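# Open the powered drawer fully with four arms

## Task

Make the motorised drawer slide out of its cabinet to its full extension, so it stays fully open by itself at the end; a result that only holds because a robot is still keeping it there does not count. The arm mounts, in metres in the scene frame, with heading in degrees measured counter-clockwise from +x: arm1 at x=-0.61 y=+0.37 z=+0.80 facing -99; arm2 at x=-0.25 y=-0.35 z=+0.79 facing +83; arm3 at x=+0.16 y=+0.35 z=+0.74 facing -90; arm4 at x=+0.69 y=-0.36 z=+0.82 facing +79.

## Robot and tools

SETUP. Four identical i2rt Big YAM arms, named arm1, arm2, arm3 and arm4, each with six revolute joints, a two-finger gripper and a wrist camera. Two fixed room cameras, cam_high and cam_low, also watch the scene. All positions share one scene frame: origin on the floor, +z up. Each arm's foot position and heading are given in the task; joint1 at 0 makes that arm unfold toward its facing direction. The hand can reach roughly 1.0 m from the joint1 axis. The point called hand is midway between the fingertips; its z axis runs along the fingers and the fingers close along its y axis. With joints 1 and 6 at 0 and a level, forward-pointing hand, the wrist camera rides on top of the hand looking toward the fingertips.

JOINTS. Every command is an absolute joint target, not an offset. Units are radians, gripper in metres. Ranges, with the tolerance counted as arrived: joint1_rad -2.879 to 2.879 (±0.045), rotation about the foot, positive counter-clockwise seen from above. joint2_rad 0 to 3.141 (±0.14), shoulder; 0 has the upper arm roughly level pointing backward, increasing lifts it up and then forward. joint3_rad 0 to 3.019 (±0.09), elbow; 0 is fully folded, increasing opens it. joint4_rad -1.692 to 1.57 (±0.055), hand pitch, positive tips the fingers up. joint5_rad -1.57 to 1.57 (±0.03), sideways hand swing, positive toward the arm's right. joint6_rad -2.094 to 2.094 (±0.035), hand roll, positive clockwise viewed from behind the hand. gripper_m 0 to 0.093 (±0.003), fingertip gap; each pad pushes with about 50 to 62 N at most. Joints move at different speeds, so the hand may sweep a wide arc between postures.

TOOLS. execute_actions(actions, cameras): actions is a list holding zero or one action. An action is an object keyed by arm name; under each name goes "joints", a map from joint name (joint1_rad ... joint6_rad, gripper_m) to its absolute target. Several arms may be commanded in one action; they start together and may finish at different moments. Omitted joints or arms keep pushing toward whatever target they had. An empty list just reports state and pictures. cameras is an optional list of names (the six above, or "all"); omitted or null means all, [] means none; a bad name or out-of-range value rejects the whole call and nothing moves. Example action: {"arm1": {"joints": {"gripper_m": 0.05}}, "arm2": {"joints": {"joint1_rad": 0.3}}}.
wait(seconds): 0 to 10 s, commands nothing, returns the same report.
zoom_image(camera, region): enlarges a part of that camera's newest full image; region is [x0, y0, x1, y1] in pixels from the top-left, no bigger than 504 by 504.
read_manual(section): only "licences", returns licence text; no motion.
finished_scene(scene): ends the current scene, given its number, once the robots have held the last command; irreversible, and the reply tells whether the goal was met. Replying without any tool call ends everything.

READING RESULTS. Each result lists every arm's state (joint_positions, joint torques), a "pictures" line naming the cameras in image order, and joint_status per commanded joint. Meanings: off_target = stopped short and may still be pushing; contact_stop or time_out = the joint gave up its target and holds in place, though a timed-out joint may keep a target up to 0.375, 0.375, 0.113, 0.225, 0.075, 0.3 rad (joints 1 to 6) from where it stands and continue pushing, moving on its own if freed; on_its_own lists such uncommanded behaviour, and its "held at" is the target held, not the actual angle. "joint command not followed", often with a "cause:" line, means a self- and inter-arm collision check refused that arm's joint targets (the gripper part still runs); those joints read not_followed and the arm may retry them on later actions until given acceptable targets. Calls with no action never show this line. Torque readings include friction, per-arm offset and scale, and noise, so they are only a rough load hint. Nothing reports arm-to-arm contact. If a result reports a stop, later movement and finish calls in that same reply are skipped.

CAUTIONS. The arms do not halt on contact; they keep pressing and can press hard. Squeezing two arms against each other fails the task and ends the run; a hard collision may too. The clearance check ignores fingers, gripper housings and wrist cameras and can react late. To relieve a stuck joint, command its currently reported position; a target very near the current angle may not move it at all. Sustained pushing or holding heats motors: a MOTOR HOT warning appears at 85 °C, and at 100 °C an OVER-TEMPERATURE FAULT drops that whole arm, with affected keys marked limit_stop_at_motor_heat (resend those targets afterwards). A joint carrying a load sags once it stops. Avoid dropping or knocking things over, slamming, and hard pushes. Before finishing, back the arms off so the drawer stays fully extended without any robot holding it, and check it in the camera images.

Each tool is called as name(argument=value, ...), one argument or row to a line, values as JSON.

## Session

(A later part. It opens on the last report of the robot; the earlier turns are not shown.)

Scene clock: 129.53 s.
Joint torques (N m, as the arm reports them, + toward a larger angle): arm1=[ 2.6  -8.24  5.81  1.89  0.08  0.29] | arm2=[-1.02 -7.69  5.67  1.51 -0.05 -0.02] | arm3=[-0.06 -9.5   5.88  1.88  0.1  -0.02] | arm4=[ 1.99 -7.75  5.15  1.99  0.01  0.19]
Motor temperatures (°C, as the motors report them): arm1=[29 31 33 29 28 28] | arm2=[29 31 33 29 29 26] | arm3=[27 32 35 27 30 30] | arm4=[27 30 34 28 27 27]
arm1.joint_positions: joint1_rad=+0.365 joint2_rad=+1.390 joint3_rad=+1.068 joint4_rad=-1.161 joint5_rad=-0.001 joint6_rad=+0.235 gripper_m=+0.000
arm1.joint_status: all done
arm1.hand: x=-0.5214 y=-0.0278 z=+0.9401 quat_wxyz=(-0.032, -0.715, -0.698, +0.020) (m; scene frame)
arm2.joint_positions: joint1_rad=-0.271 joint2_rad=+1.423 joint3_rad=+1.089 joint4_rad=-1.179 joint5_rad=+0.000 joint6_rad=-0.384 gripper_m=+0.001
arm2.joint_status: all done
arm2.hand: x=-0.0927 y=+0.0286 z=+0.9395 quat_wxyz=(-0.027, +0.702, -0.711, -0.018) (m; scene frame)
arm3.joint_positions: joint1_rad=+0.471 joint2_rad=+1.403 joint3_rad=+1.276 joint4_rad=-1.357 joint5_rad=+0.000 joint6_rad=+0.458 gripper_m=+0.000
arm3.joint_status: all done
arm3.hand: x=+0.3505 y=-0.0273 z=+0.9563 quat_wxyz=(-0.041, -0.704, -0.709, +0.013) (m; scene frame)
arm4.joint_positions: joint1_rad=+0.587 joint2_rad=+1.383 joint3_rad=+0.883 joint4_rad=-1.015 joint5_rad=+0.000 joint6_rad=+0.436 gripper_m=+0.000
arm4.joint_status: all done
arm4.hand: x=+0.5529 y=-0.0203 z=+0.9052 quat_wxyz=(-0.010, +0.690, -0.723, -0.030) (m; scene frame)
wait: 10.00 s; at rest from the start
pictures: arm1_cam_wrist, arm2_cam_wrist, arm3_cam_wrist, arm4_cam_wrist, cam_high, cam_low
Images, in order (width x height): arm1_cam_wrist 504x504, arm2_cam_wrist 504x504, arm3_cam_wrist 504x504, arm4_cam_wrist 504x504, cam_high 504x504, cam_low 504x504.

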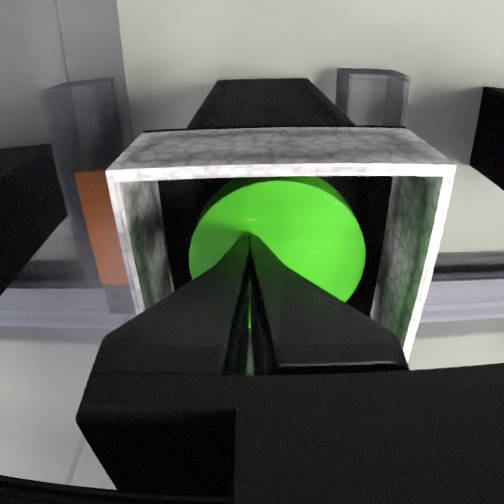

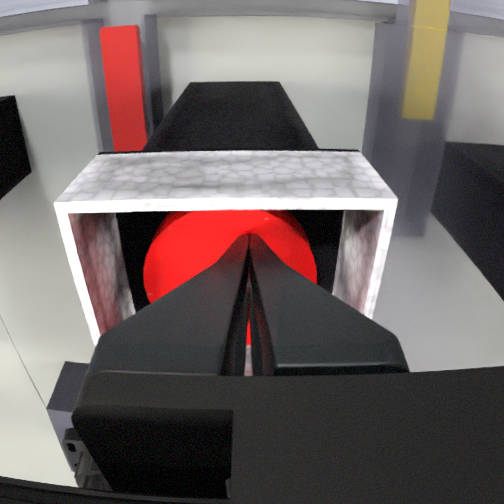

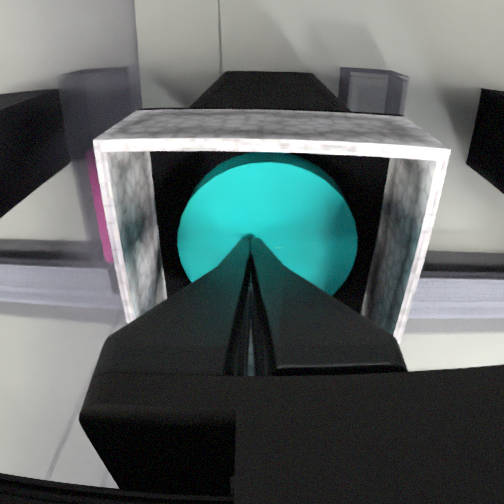

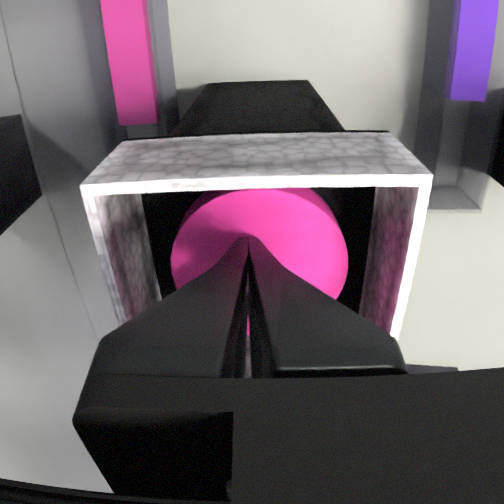

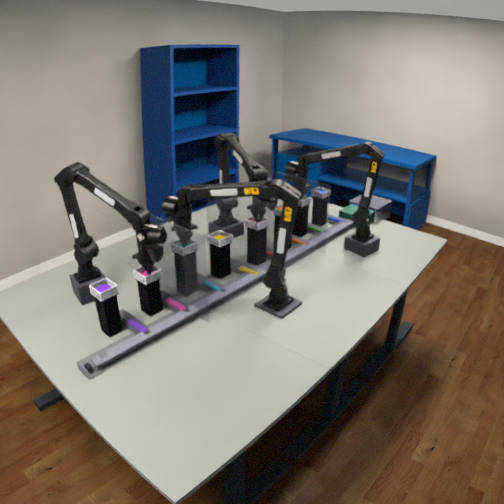

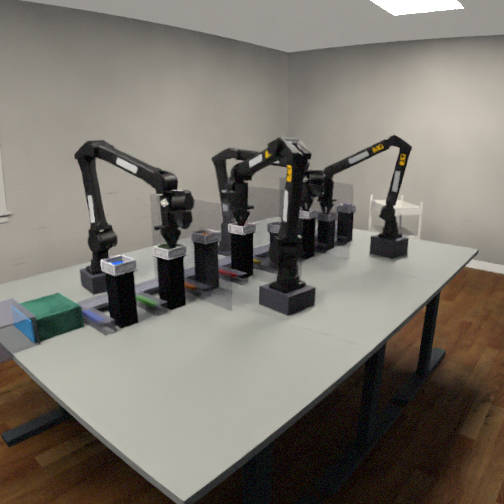

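wait(
  seconds=10,
)

wait(
  seconds=10,
)

wait(
  seconds=6,
)

execute_actions(
  actions=[
    {"arm1":{"joints":{"joint2_rad":1.37,"joint3_rad":1.23,"joint4_rad":-1.35}},"arm2":{"joints":{"joint2_rad":1.33,"joint3_rad":1.2,"joint4_rad":-1.4}},"arm3":{"joints":{"joint2_rad":1.35,"joint3_rad":1.38,"joint4_rad":-1.5}},"arm4":{"joints":{"joint2_rad":1.27,"joint3_rad":1.04,"joint4_rad":-1.3}}},
  ],
  cameras=[],
)

execute_actions(
  actions=[
    {"arm1":{"joints":{"joint1_rad":-0.2,"joint6_rad":0,"joint4_rad":-1.3}},"arm2":{"joints":{"joint1_rad":0.31,"joint6_rad":0.1,"joint2_rad":1.3,"joint3_rad":1.12,"joint4_rad":-1.37}},"arm3":{"joints":{"joint1_rad":-0.075,"joint6_rad":0,"joint2_rad":1.27,"joint3_rad":1.26}},"arm4":{"joints":{"joint1_rad":-0.065,"joint6_rad":0}}},
  ],
  cameras=[],
)

execute_actions(
  actions=[
    {"arm1":{"joints":{"joint2_rad":1.45,"joint3_rad":1.04,"joint4_rad":-1.125}},"arm2":{"joints":{"joint2_rad":1.35,"joint3_rad":0.95,"joint4_rad":-1.175}},"arm3":{"joints":{"joint2_rad":1.335,"joint3_rad":1.04,"joint4_rad":-1.25}},"arm4":{"joints":{"joint2_rad":1.325,"joint3_rad":0.82,"joint4_rad":-1.055}}},
  ],
  cameras=[],
)

wait(
  seconds=10,
)

wait(
  seconds=10,
)

Scene clock: 157.33 s.
Joint torques (N m, as the arm reports them, + toward a larger angle): arm1=[ 0.52 -9.42  5.78  1.87  0.06  0.2 ] | arm2=[-1.05 -7.67  5.69  1.53 -0.05 -0.02] | arm3=[-0.2  -9.28  5.91  1.8   0.1  -0.03] | arm4=[ 1.91 -7.6   5.14  1.92  0.02  0.19]
Motor temperatures (°C, as the motors report them): arm1=[29 31 33 30 28 28] | arm2=[29 31 33 29 29 26] | arm3=[27 32 35 27 30 30] | arm4=[27 30 34 28 27 27]
arm1.joint_positions: joint1_rad=+0.365 joint2_rad=+1.390 joint3_rad=+1.068 joint4_rad=-1.161 joint5_rad=-0.001 joint6_rad=+0.235 gripper_m=+0.000
arm1.joint_status: all done
arm1.hand: x=-0.5214 y=-0.0278 z=+0.9401 quat_wxyz=(-0.032, -0.715, -0.698, +0.020) (m; scene frame)
arm2.joint_positions: joint1_rad=-0.271 joint2_rad=+1.423 joint3_rad=+1.089 joint4_rad=-1.179 joint5_rad=+0.000 joint6_rad=-0.384 gripper_m=+0.001
arm2.joint_status: all done
arm2.hand: x=-0.0927 y=+0.0286 z=+0.9395 quat_wxyz=(-0.027, +0.702, -0.711, -0.018) (m; scene frame)
arm3.joint_positions: joint1_rad=+0.471 joint2_rad=+1.403 joint3_rad=+1.276 joint4_rad=-1.357 joint5_rad=+0.000 joint6_rad=+0.458 gripper_m=+0.000
arm3.joint_status: all done
arm3.hand: x=+0.3505 y=-0.0273 z=+0.9563 quat_wxyz=(-0.041, -0.704, -0.709, +0.013) (m; scene frame)
arm4.joint_positions: joint1_rad=+0.587 joint2_rad=+1.383 joint3_rad=+0.883 joint4_rad=-1.015 joint5_rad=+0.000 joint6_rad=+0.436 gripper_m=+0.000
arm4.joint_status: all done
arm4.hand: x=+0.5529 y=-0.0203 z=+0.9052 quat_wxyz=(-0.010, +0.690, -0.723, -0.030) (m; scene frame)
wait: 10.00 s; at rest from the start
pictures: arm1_cam_wrist, arm2_cam_wrist, arm3_cam_wrist, arm4_cam_wrist, cam_high, cam_low
Images, in order (width x height): arm1_cam_wrist 504x504, arm2_cam_wrist 504x504, arm3_cam_wrist 504x504, arm4_cam_wrist 504x504, cam_high 504x504, cam_low 504x504.

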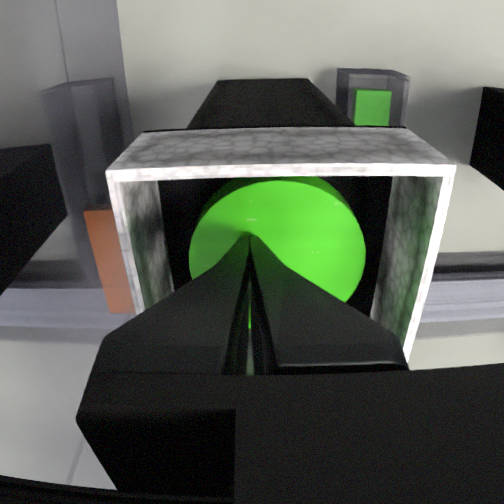

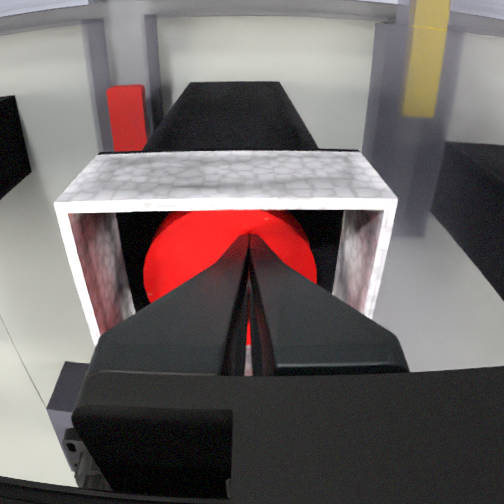

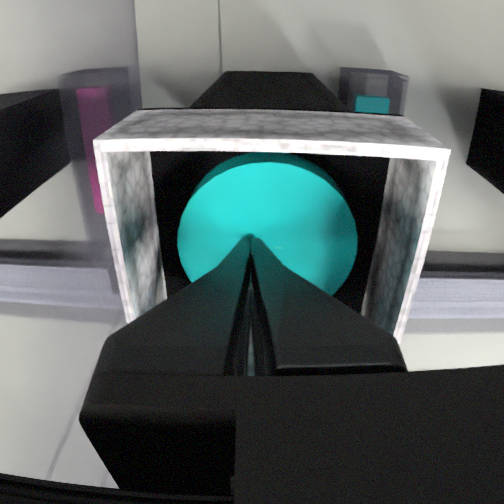

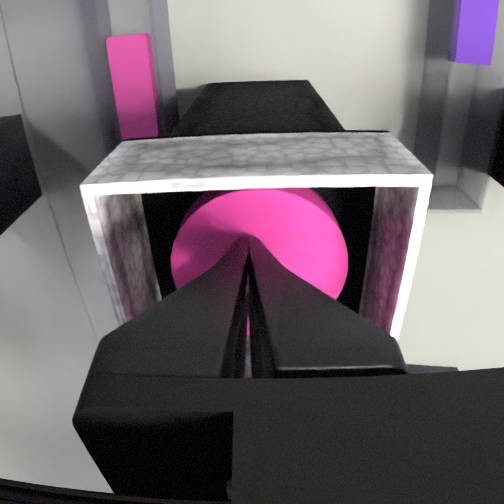

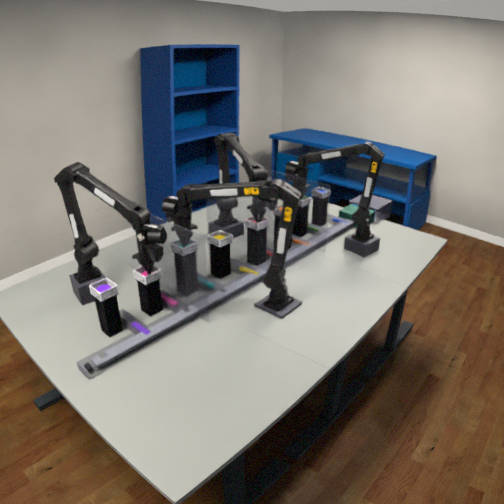

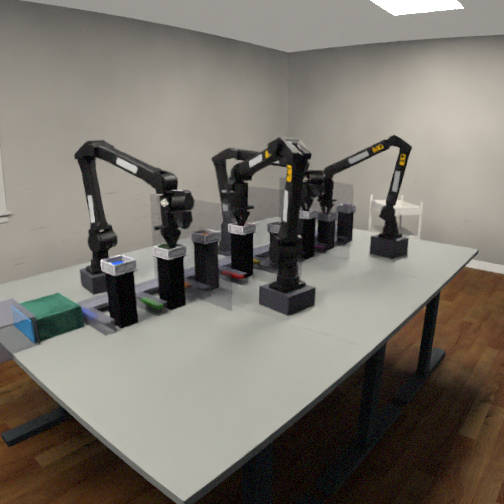

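Scene clock: 167.33 s.
Joint torques (N m, as the arm reports them, + toward a larger angle): arm1=[ 1.82 -8.8   5.73  1.73  0.03  0.3 ] | arm2=[-0.99 -7.62  5.67  1.5  -0.05 -0.02] | arm3=[ 0.18 -9.45  5.79  1.95  0.11 -0.03] | arm4=[ 2.   -7.61  5.12  2.01  0.01  0.18]
Motor temperatures (°C, as the motors report them): arm1=[29 31 33 30 28 28] | arm2=[29 31 33 29 29 26] | arm3=[27 32 35 27 30 30] | arm4=[27 30 34 28 27 27]
arm1.joint_positions: joint1_rad=+0.365 joint2_rad=+1.390 joint3_rad=+1.068 joint4_rad=-1.161 joint5_rad=-0.001 joint6_rad=+0.235 gripper_m=+0.000
arm1.joint_status: all done
arm1.hand: x=-0.5214 y=-0.0278 z=+0.9401 quat_wxyz=(-0.032, -0.715, -0.698, +0.020) (m; scene frame)
arm2.joint_positions: joint1_rad=-0.271 joint2_rad=+1.423 joint3_rad=+1.089 joint4_rad=-1.179 joint5_rad=+0.000 joint6_rad=-0.384 gripper_m=+0.001
arm2.joint_status: all done
arm2.hand: x=-0.0927 y=+0.0286 z=+0.9395 quat_wxyz=(-0.027, +0.702, -0.711, -0.018) (m; scene frame)
arm3.joint_positions: joint1_rad=+0.471 joint2_rad=+1.403 joint3_rad=+1.276 joint4_rad=-1.357 joint5_rad=+0.000 joint6_rad=+0.458 gripper_m=+0.000
arm3.joint_status: all done
arm3.hand: x=+0.3505 y=-0.0273 z=+0.9563 quat_wxyz=(-0.041, -0.704, -0.709, +0.013) (m; scene frame)
arm4.joint_positions: joint1_rad=+0.587 joint2_rad=+1.383 joint3_rad=+0.883 joint4_rad=-1.015 joint5_rad=+0.000 joint6_rad=+0.436 gripper_m=+0.000
arm4.joint_status: all done
arm4.hand: x=+0.5529 y=-0.0203 z=+0.9052 quat_wxyz=(-0.010, +0.690, -0.723, -0.030) (m; scene frame)
wait: 10.00 s; at rest by 0.27 s
pictures: arm1_cam_wrist, arm2_cam_wrist, arm3_cam_wrist, arm4_cam_wrist, cam_high, cam_low
Images, in order (width x height): arm1_cam_wrist 504x504, arm2_cam_wrist 504x504, arm3_cam_wrist 504x504, arm4_cam_wrist 504x504, cam_high 504x504, cam_low 504x504.

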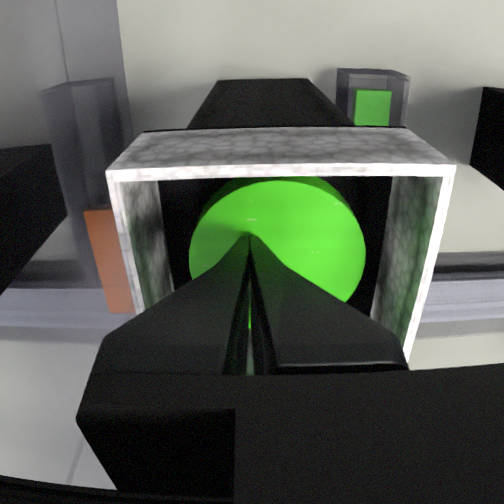

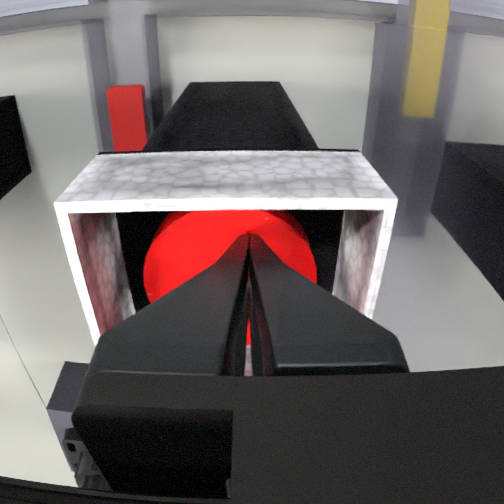

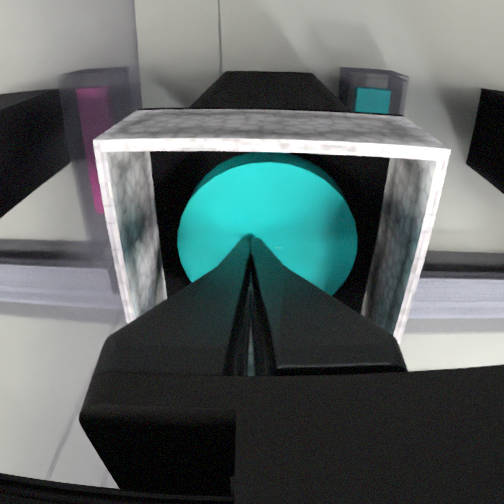

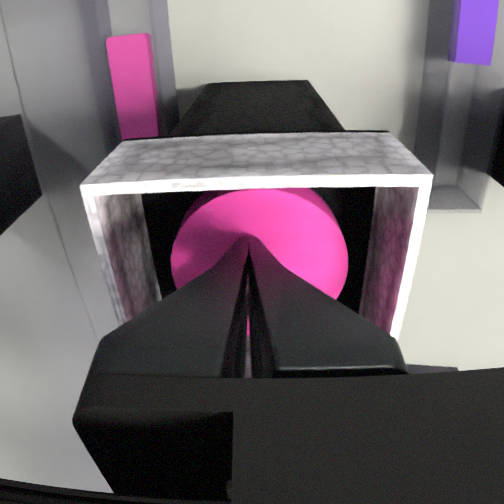

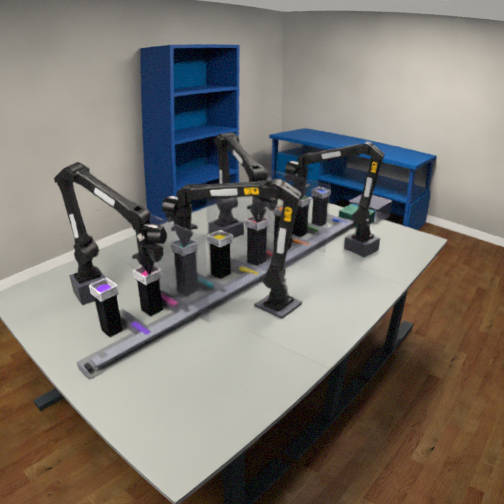

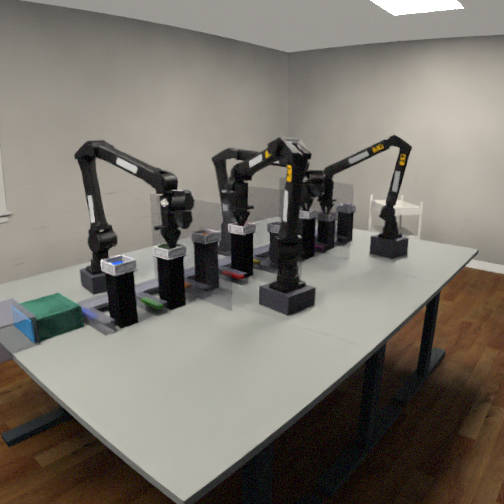

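Scene clock: 173.33 s.
Joint torques (N m, as the arm reports them, + toward a larger angle): arm1=[ 1.02 -9.46  5.65  1.76  0.06  0.24] | arm2=[-1.   -7.7   5.67  1.53 -0.05 -0.01] | arm3=[ 0.04 -9.59  5.76  1.93  0.07 -0.05] | arm4=[ 1.69 -7.51  5.13  1.93  0.01  0.18]
Motor temperatures (°C, as the motors report them): arm1=[29 31 33 30 28 28] | arm2=[29 31 33 29 29 26] | arm3=[27 32 35 27 30 30] | arm4=[27 30 34 28 27 27]
arm1.joint_positions: joint1_rad=+0.365 joint2_rad=+1.390 joint3_rad=+1.068 joint4_rad=-1.161 joint5_rad=-0.001 joint6_rad=+0.235 gripper_m=+0.000
arm1.joint_status: all done
arm1.hand: x=-0.5214 y=-0.0278 z=+0.9401 quat_wxyz=(-0.032, -0.715, -0.698, +0.020) (m; scene frame)
arm2.joint_positions: joint1_rad=-0.271 joint2_rad=+1.423 joint3_rad=+1.089 joint4_rad=-1.179 joint5_rad=+0.000 joint6_rad=-0.384 gripper_m=+0.001
arm2.joint_status: all done
arm2.hand: x=-0.0927 y=+0.0286 z=+0.9395 quat_wxyz=(-0.027, +0.702, -0.711, -0.018) (m; scene frame)
arm3.joint_positions: joint1_rad=+0.471 joint2_rad=+1.403 joint3_rad=+1.276 joint4_rad=-1.357 joint5_rad=+0.000 joint6_rad=+0.458 gripper_m=+0.000
arm3.joint_status: all done
arm3.hand: x=+0.3505 y=-0.0273 z=+0.9563 quat_wxyz=(-0.041, -0.704, -0.709, +0.013) (m; scene frame)
arm4.joint_positions: joint1_rad=+0.587 joint2_rad=+1.383 joint3_rad=+0.883 joint4_rad=-1.015 joint5_rad=+0.000 joint6_rad=+0.436 gripper_m=+0.000
arm4.joint_status: all done
arm4.hand: x=+0.5529 y=-0.0203 z=+0.9052 quat_wxyz=(-0.010, +0.690, -0.723, -0.030) (m; scene frame)
wait: 6.00 s; at rest by 0.27 s
pictures: arm1_cam_wrist, arm2_cam_wrist, arm3_cam_wrist, arm4_cam_wrist, cam_high, cam_low
Images, in order (width x height): arm1_cam_wrist 504x504, arm2_cam_wrist 504x504, arm3_cam_wrist 504x504, arm4_cam_wrist 504x504, cam_high 504x504, cam_low 504x504.

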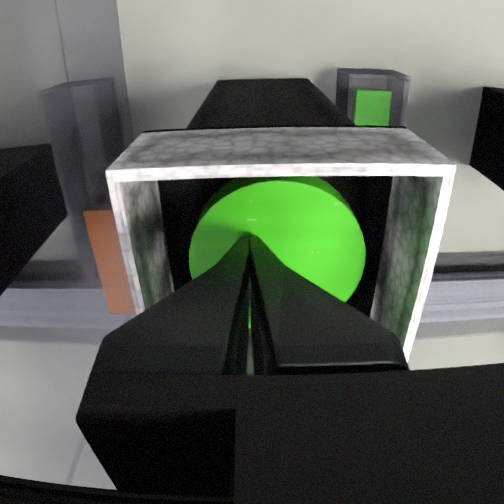

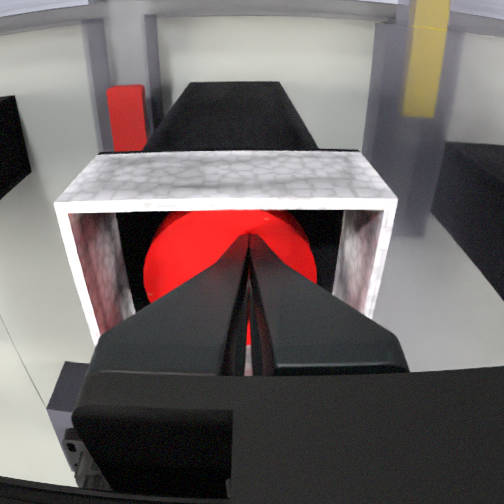

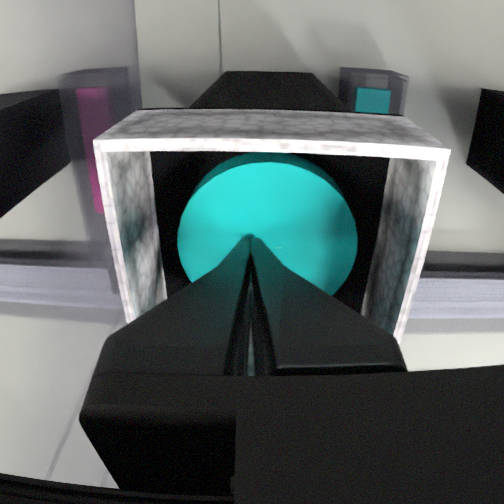

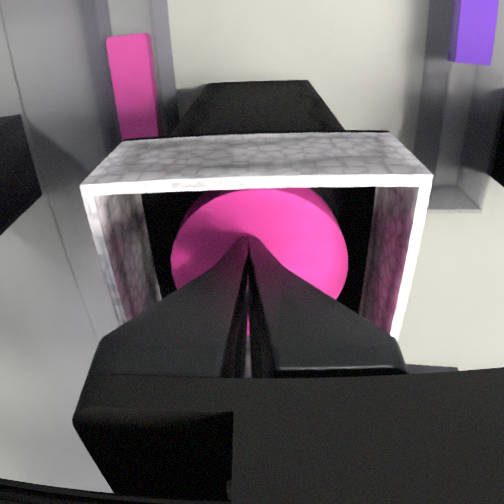

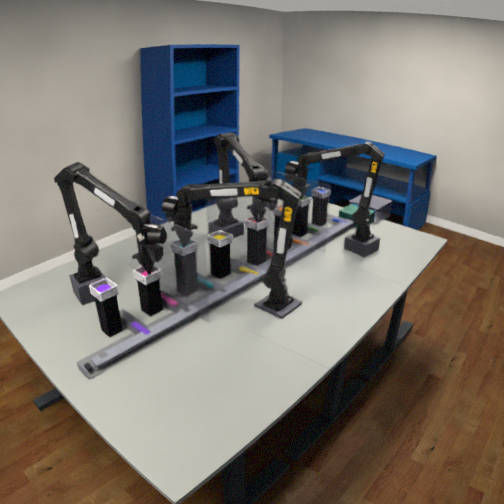

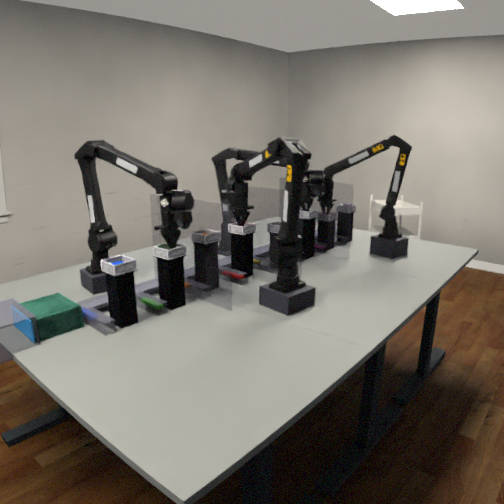

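Scene clock: 174.40 s.
Joint torques (N m, as the arm reports them, + toward a larger angle): arm1=[  1.04 -12.55  13.15  -0.11   0.04   0.27] | arm2=[-1.03 -8.56 11.3   0.23 -0.05 -0.02] | arm3=[ -0.35 -11.08  11.28   0.06   0.09  -0.03] | arm4=[ 1.82 -8.51 10.46  0.2   0.01  0.18]
Motor temperatures (°C, as the motors report them): arm1=[29 31 33 30 28 28] | arm2=[29 31 34 29 29 26] | arm3=[27 32 36 27 30 30] | arm4=[27 30 34 28 27 27]
arm1.joint_positions: joint1_rad=+0.365 joint2_rad=+1.375 joint3_rad=+1.178 joint4_rad=-1.337 joint5_rad=-0.001 joint6_rad=+0.236 gripper_m=+0.000
arm1.joint_status: all done
arm1.hand: x=-0.5225 y=-0.0225 z=+0.9855 quat_wxyz=(-0.011, -0.715, -0.699, +0.007) (m; scene frame)
arm2.joint_positions: joint1_rad=-0.271 joint2_rad=+1.326 joint3_rad=+1.154 joint4_rad=-1.393 joint5_rad=+0.000 joint6_rad=-0.385 gripper_m=+0.001
arm2.joint_status: all done
arm2.hand: x=-0.1055 y=-0.0038 z=+0.9978 quat_wxyz=(-0.003, +0.703, -0.712, -0.008) (m; scene frame)
arm3.joint_positions: joint1_rad=+0.471 joint2_rad=+1.338 joint3_rad=+1.345 joint4_rad=-1.484 joint5_rad=+0.000 joint6_rad=+0.459 gripper_m=+0.000
arm3.joint_status: all done
arm3.hand: x=+0.3414 y=-0.0093 z=+1.0068 quat_wxyz=(-0.044, -0.704, -0.709, +0.014) (m; scene frame)
arm4.joint_positions: joint1_rad=+0.587 joint2_rad=+1.256 joint3_rad=+1.012 joint4_rad=-1.290 joint5_rad=+0.000 joint6_rad=+0.436 gripper_m=+0.000
arm4.joint_status: all done
arm4.hand: x=+0.5602 y=-0.0375 z=+0.9919 quat_wxyz=(-0.007, +0.690, -0.724, -0.021) (m; scene frame)
pictures: none
No camera images: the call's "cameras" was empty. Leave "cameras" out to get every camera's image.

Scene clock: 175.93 s.
Joint torques (N m, as the arm reports them, + toward a larger angle): arm1=[  1.76 -12.23  12.93   1.09   0.01  -0.04] | arm2=[-1.77 -9.4   7.3   0.85  0.    0.34] | arm3=[  0.21 -10.6    8.19   0.11   0.06  -0.3 ] | arm4=[ 0.44 -8.6  10.39  0.23 -0.04 -0.07]
Motor temperatures (°C, as the motors report them): arm1=[29 31 34 30 28 28] | arm2=[29 32 34 29 29 26] | arm3=[27 32 36 27 30 30] | arm4=[27 30 35 28 27 27]
arm1.joint_positions: joint1_rad=-0.202 joint2_rad=+1.375 joint3_rad=+1.178 joint4_rad=-1.312 joint5_rad=+0.001 joint6_rad=+0.014 gripper_m=+0.000
arm1.joint_status: all done
arm1.hand: x=-0.7470 y=-0.0121 z=+0.9865 quat_wxyz=(-0.012, -0.824, -0.566, +0.023) (m; scene frame)
arm2.joint_positions: joint1_rad=+0.313 joint2_rad=+1.312 joint3_rad=+1.130 joint4_rad=-1.377 joint5_rad=+0.000 joint6_rad=+0.084 gripper_m=+0.001
arm2.joint_status: all done
arm2.hand: x=-0.3188 y=+0.0146 z=+0.9960 quat_wxyz=(-0.005, +0.742, -0.670, -0.012) (m; scene frame)
arm3.joint_positions: joint1_rad=-0.076 joint2_rad=+1.264 joint3_rad=+1.267 joint4_rad=-1.487 joint5_rad=+0.000 joint6_rad=+0.012 gripper_m=+0.000
arm3.joint_status: all done
arm3.hand: x=+0.1287 y=-0.0211 z=+1.0022 quat_wxyz=(-0.029, -0.738, -0.673, +0.031) (m; scene frame)
arm4.joint_positions: joint1_rad=-0.058 joint2_rad=+1.258 joint3_rad=+1.012 joint4_rad=-1.290 joint5_rad=+0.000 joint6_rad=+0.014 gripper_m=+0.000
arm4.joint_status: all done
arm4.hand: x=+0.7808 y=-0.0232 z=+0.9902 quat_wxyz=(-0.013, +0.605, -0.796, -0.014) (m; scene frame)
pictures: none
No camera images: the call's "cameras" was empty. Leave "cameras" out to get every camera's image.

Scene clock: 176.87 s.
Joint torques (N m, as the arm reports them, + toward a larger angle): arm1=[  1.63 -10.26   5.72   1.07   0.03   0.01] | arm2=[-1.76 -5.51  5.09  1.79  0.    0.31] | arm3=[ 0.49 -7.77  5.71  1.79  0.09 -0.34] | arm4=[ 0.57 -6.64  5.14  1.87 -0.03 -0.08]
Motor temperatures (°C, as the motors report them): arm1=[29 31 34 29 28 28] | arm2=[29 32 34 29 29 26] | arm3=[27 32 36 27 30 30] | arm4=[27 30 35 28 27 27]
arm1.joint_positions: joint1_rad=-0.202 joint2_rad=+1.416 joint3_rad=+1.079 joint4_rad=-1.131 joint5_rad=+0.001 joint6_rad=+0.014 gripper_m=+0.000
arm1.joint_status: all done
arm1.hand: x=-0.7512 y=-0.0226 z=+0.9360 quat_wxyz=(-0.024, -0.824, -0.565, +0.040) (m; scene frame)
arm2.joint_positions: joint1_rad=+0.313 joint2_rad=+1.319 joint3_rad=+0.988 joint4_rad=-1.201 joint5_rad=+0.000 joint6_rad=+0.085 gripper_m=+0.001
arm2.joint_status: all done
arm2.hand: x=-0.3184 y=+0.0102 z=+0.9413 quat_wxyz=(-0.013, +0.742, -0.670, -0.022) (m; scene frame)
arm3.joint_positions: joint1_rad=-0.076 joint2_rad=+1.297 joint3_rad=+1.075 joint4_rad=-1.276 joint5_rad=+0.000 joint6_rad=+0.011 gripper_m=+0.000
arm3.joint_status: all done
arm3.hand: x=+0.1288 y=-0.0206 z=+0.9182 quat_wxyz=(-0.024, -0.738, -0.673, +0.025) (m; scene frame)
arm4.joint_positions: joint1_rad=-0.058 joint2_rad=+1.291 joint3_rad=+0.856 joint4_rad=-1.078 joint5_rad=+0.000 joint6_rad=+0.014 gripper_m=+0.000
arm4.joint_status: all done
arm4.hand: x=+0.7789 y=-0.0287 z=+0.9237 quat_wxyz=(-0.022, +0.605, -0.796, -0.021) (m; scene frame)
pictures: none
No camera images: the call's "cameras" was empty. Leave "cameras" out to get every camera's image.

Scene clock: 186.87 s.
Joint torques (N m, as the arm reports them, + toward a larger angle): arm1=[ 1.77 -9.38  5.62  0.76  0.01 -0.03] | arm2=[-1.81 -5.52  5.06  1.79  0.    0.31] | arm3=[ 0.41 -8.14  5.77  1.78  0.08 -0.33] | arm4=[ 0.53 -6.73  5.14  1.9  -0.02 -0.08]
Motor temperatures (°C, as the motors report them): arm1=[29 31 33 29 28 28] | arm2=[29 31 33 29 29 26] | arm3=[27 32 36 27 30 30] | arm4=[27 30 35 28 27 27]
arm1.joint_positions: joint1_rad=-0.202 joint2_rad=+1.416 joint3_rad=+1.079 joint4_rad=-1.131 joint5_rad=+0.001 joint6_rad=+0.014 gripper_m=+0.000
arm1.joint_status: all done
arm1.hand: x=-0.7512 y=-0.0226 z=+0.9360 quat_wxyz=(-0.024, -0.824, -0.565, +0.040) (m; scene frame)
arm2.joint_positions: joint1_rad=+0.313 joint2_rad=+1.319 joint3_rad=+0.988 joint4_rad=-1.201 joint5_rad=+0.000 joint6_rad=+0.085 gripper_m=+0.001
arm2.joint_status: all done
arm2.hand: x=-0.3184 y=+0.0102 z=+0.9413 quat_wxyz=(-0.013, +0.742, -0.670, -0.022) (m; scene frame)
arm3.joint_positions: joint1_rad=-0.076 joint2_rad=+1.297 joint3_rad=+1.075 joint4_rad=-1.276 joint5_rad=+0.000 joint6_rad=+0.011 gripper_m=+0.000
arm3.joint_status: all done
arm3.hand: x=+0.1288 y=-0.0206 z=+0.9182 quat_wxyz=(-0.024, -0.738, -0.673, +0.025) (m; scene frame)
arm4.joint_positions: joint1_rad=-0.058 joint2_rad=+1.291 joint3_rad=+0.856 joint4_rad=-1.078 joint5_rad=+0.000 joint6_rad=+0.014 gripper_m=+0.000
arm4.joint_status: all done
arm4.hand: x=+0.7789 y=-0.0287 z=+0.9237 quat_wxyz=(-0.022, +0.605, -0.796, -0.021) (m; scene frame)
wait: 10.00 s; at rest by 0.27 s
pictures: arm1_cam_wrist, arm2_cam_wrist, arm3_cam_wrist, arm4_cam_wrist, cam_high, cam_low
Images, in order (width x height): arm1_cam_wrist 504x504, arm2_cam_wrist 504x504, arm3_cam_wrist 504x504, arm4_cam_wrist 504x504, cam_high 504x504, cam_low 504x504.

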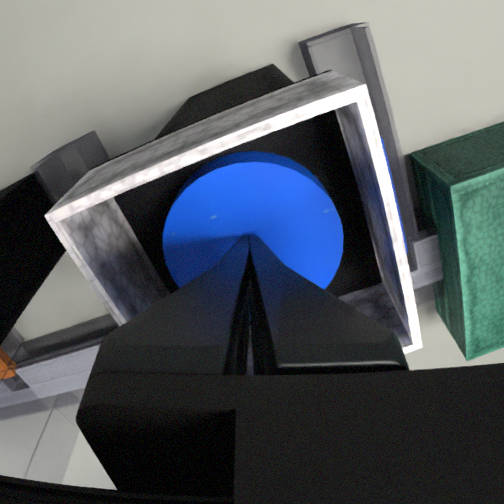

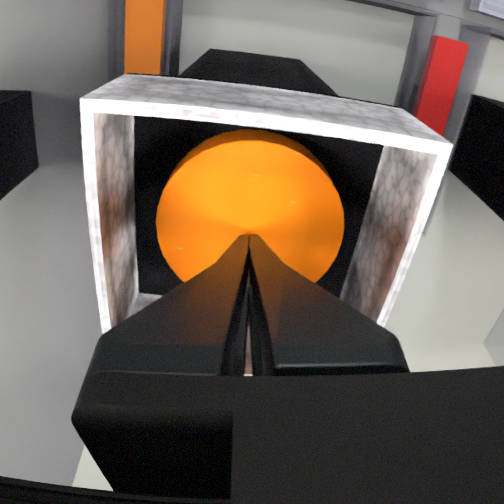

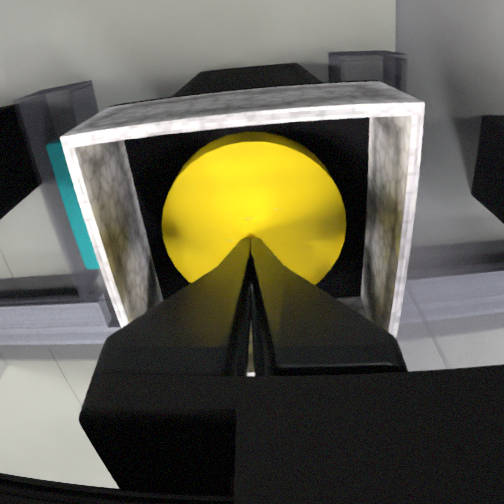

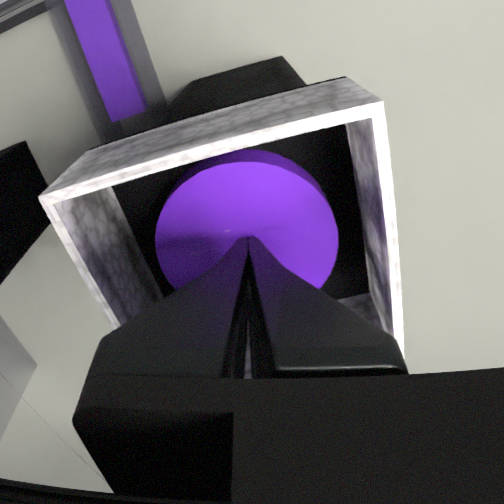

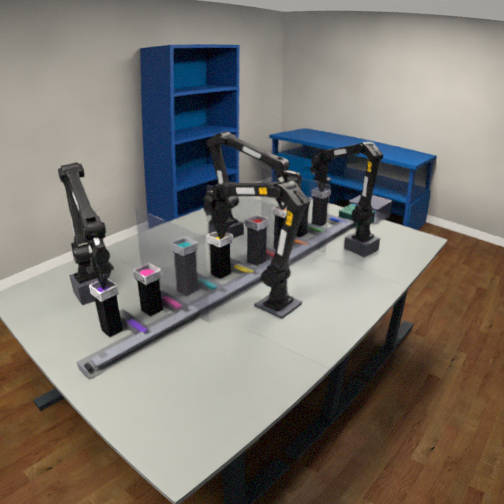

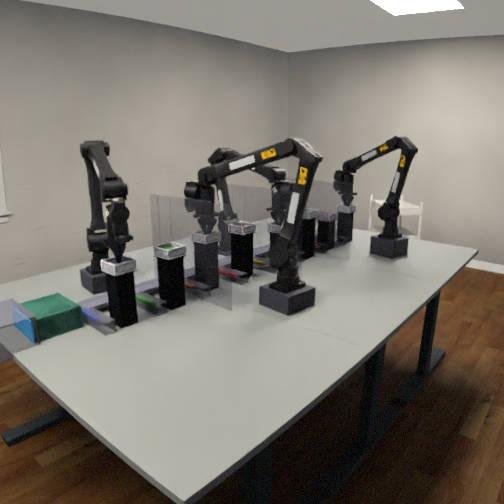

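Scene clock: 196.87 s.
Joint torques (N m, as the arm reports them, + toward a larger angle): arm1=[ 1.83 -9.37  5.38  0.82  0.   -0.04] | arm2=[-1.77 -5.54  5.08  1.79  0.    0.31] | arm3=[ 0.65 -8.29  5.83  1.9   0.06 -0.3 ] | arm4=[ 0.5  -6.92  5.16  1.88 -0.02 -0.07]
Motor temperatures (°C, as the motors report them): arm1=[29 31 33 29 28 28] | arm2=[29 31 33 29 29 26] | arm3=[27 32 36 27 30 30] | arm4=[27 30 34 28 27 27]
arm1.joint_positions: joint1_rad=-0.202 joint2_rad=+1.416 joint3_rad=+1.079 joint4_rad=-1.131 joint5_rad=+0.001 joint6_rad=+0.014 gripper_m=+0.000
arm1.joint_status: all done
arm1.hand: x=-0.7512 y=-0.0226 z=+0.9360 quat_wxyz=(-0.024, -0.824, -0.565, +0.040) (m; scene frame)
arm2.joint_positions: joint1_rad=+0.313 joint2_rad=+1.319 joint3_rad=+0.988 joint4_rad=-1.201 joint5_rad=+0.000 joint6_rad=+0.085 gripper_m=+0.001
arm2.joint_status: all done
arm2.hand: x=-0.3184 y=+0.0102 z=+0.9413 quat_wxyz=(-0.013, +0.742, -0.670, -0.022) (m; scene frame)
arm3.joint_positions: joint1_rad=-0.076 joint2_rad=+1.297 joint3_rad=+1.075 joint4_rad=-1.276 joint5_rad=+0.000 joint6_rad=+0.011 gripper_m=+0.000
arm3.joint_status: all done
arm3.hand: x=+0.1288 y=-0.0206 z=+0.9182 quat_wxyz=(-0.024, -0.738, -0.673, +0.025) (m; scene frame)
arm4.joint_positions: joint1_rad=-0.058 joint2_rad=+1.291 joint3_rad=+0.856 joint4_rad=-1.078 joint5_rad=+0.000 joint6_rad=+0.014 gripper_m=+0.000
arm4.joint_status: all done
arm4.hand: x=+0.7789 y=-0.0287 z=+0.9237 quat_wxyz=(-0.022, +0.605, -0.796, -0.021) (m; scene frame)
wait: 10.00 s; at rest by 0.27 s
pictures: arm1_cam_wrist, arm2_cam_wrist, arm3_cam_wrist, arm4_cam_wrist, cam_high, cam_low
Images, in order (width x height): arm1_cam_wrist 504x504, arm2_cam_wrist 504x504, arm3_cam_wrist 504x504, arm4_cam_wrist 504x504, cam_high 504x504, cam_low 504x504.

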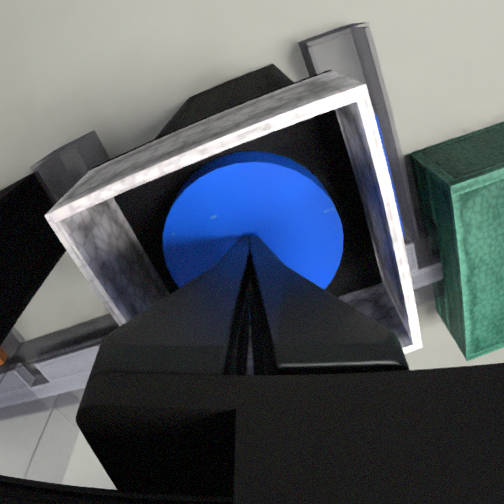

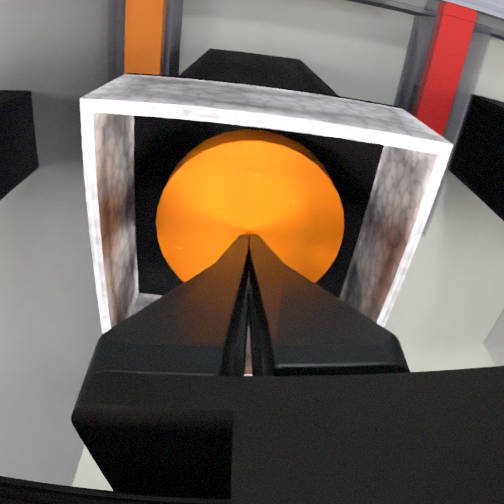

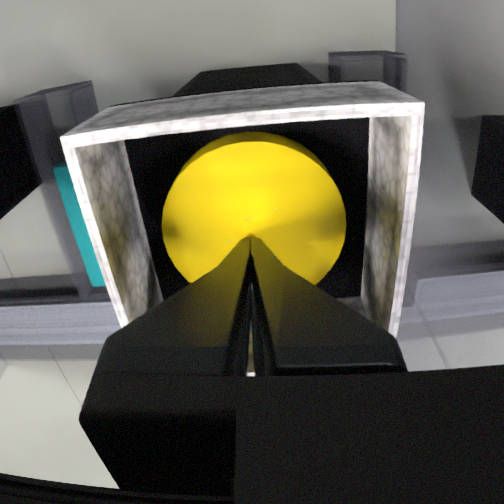

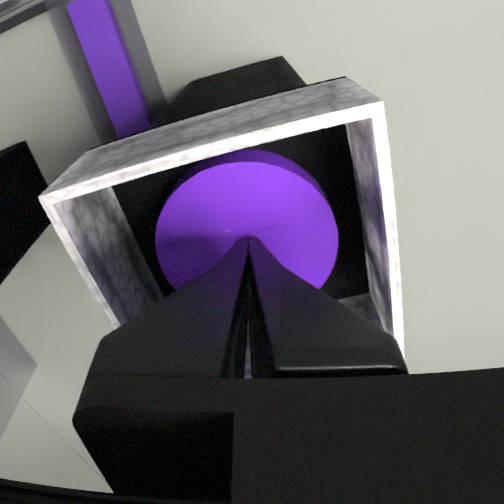

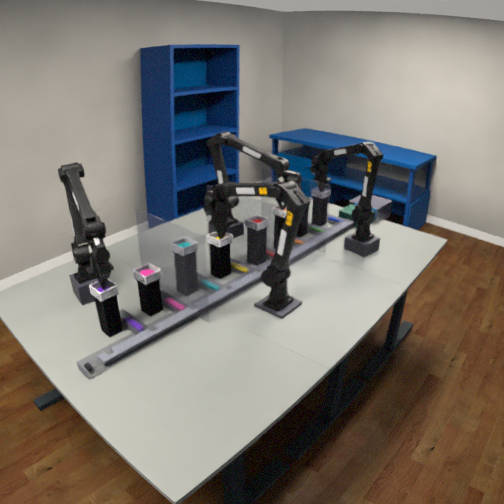

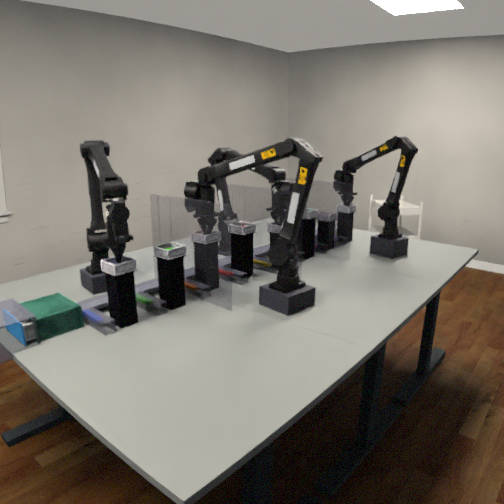

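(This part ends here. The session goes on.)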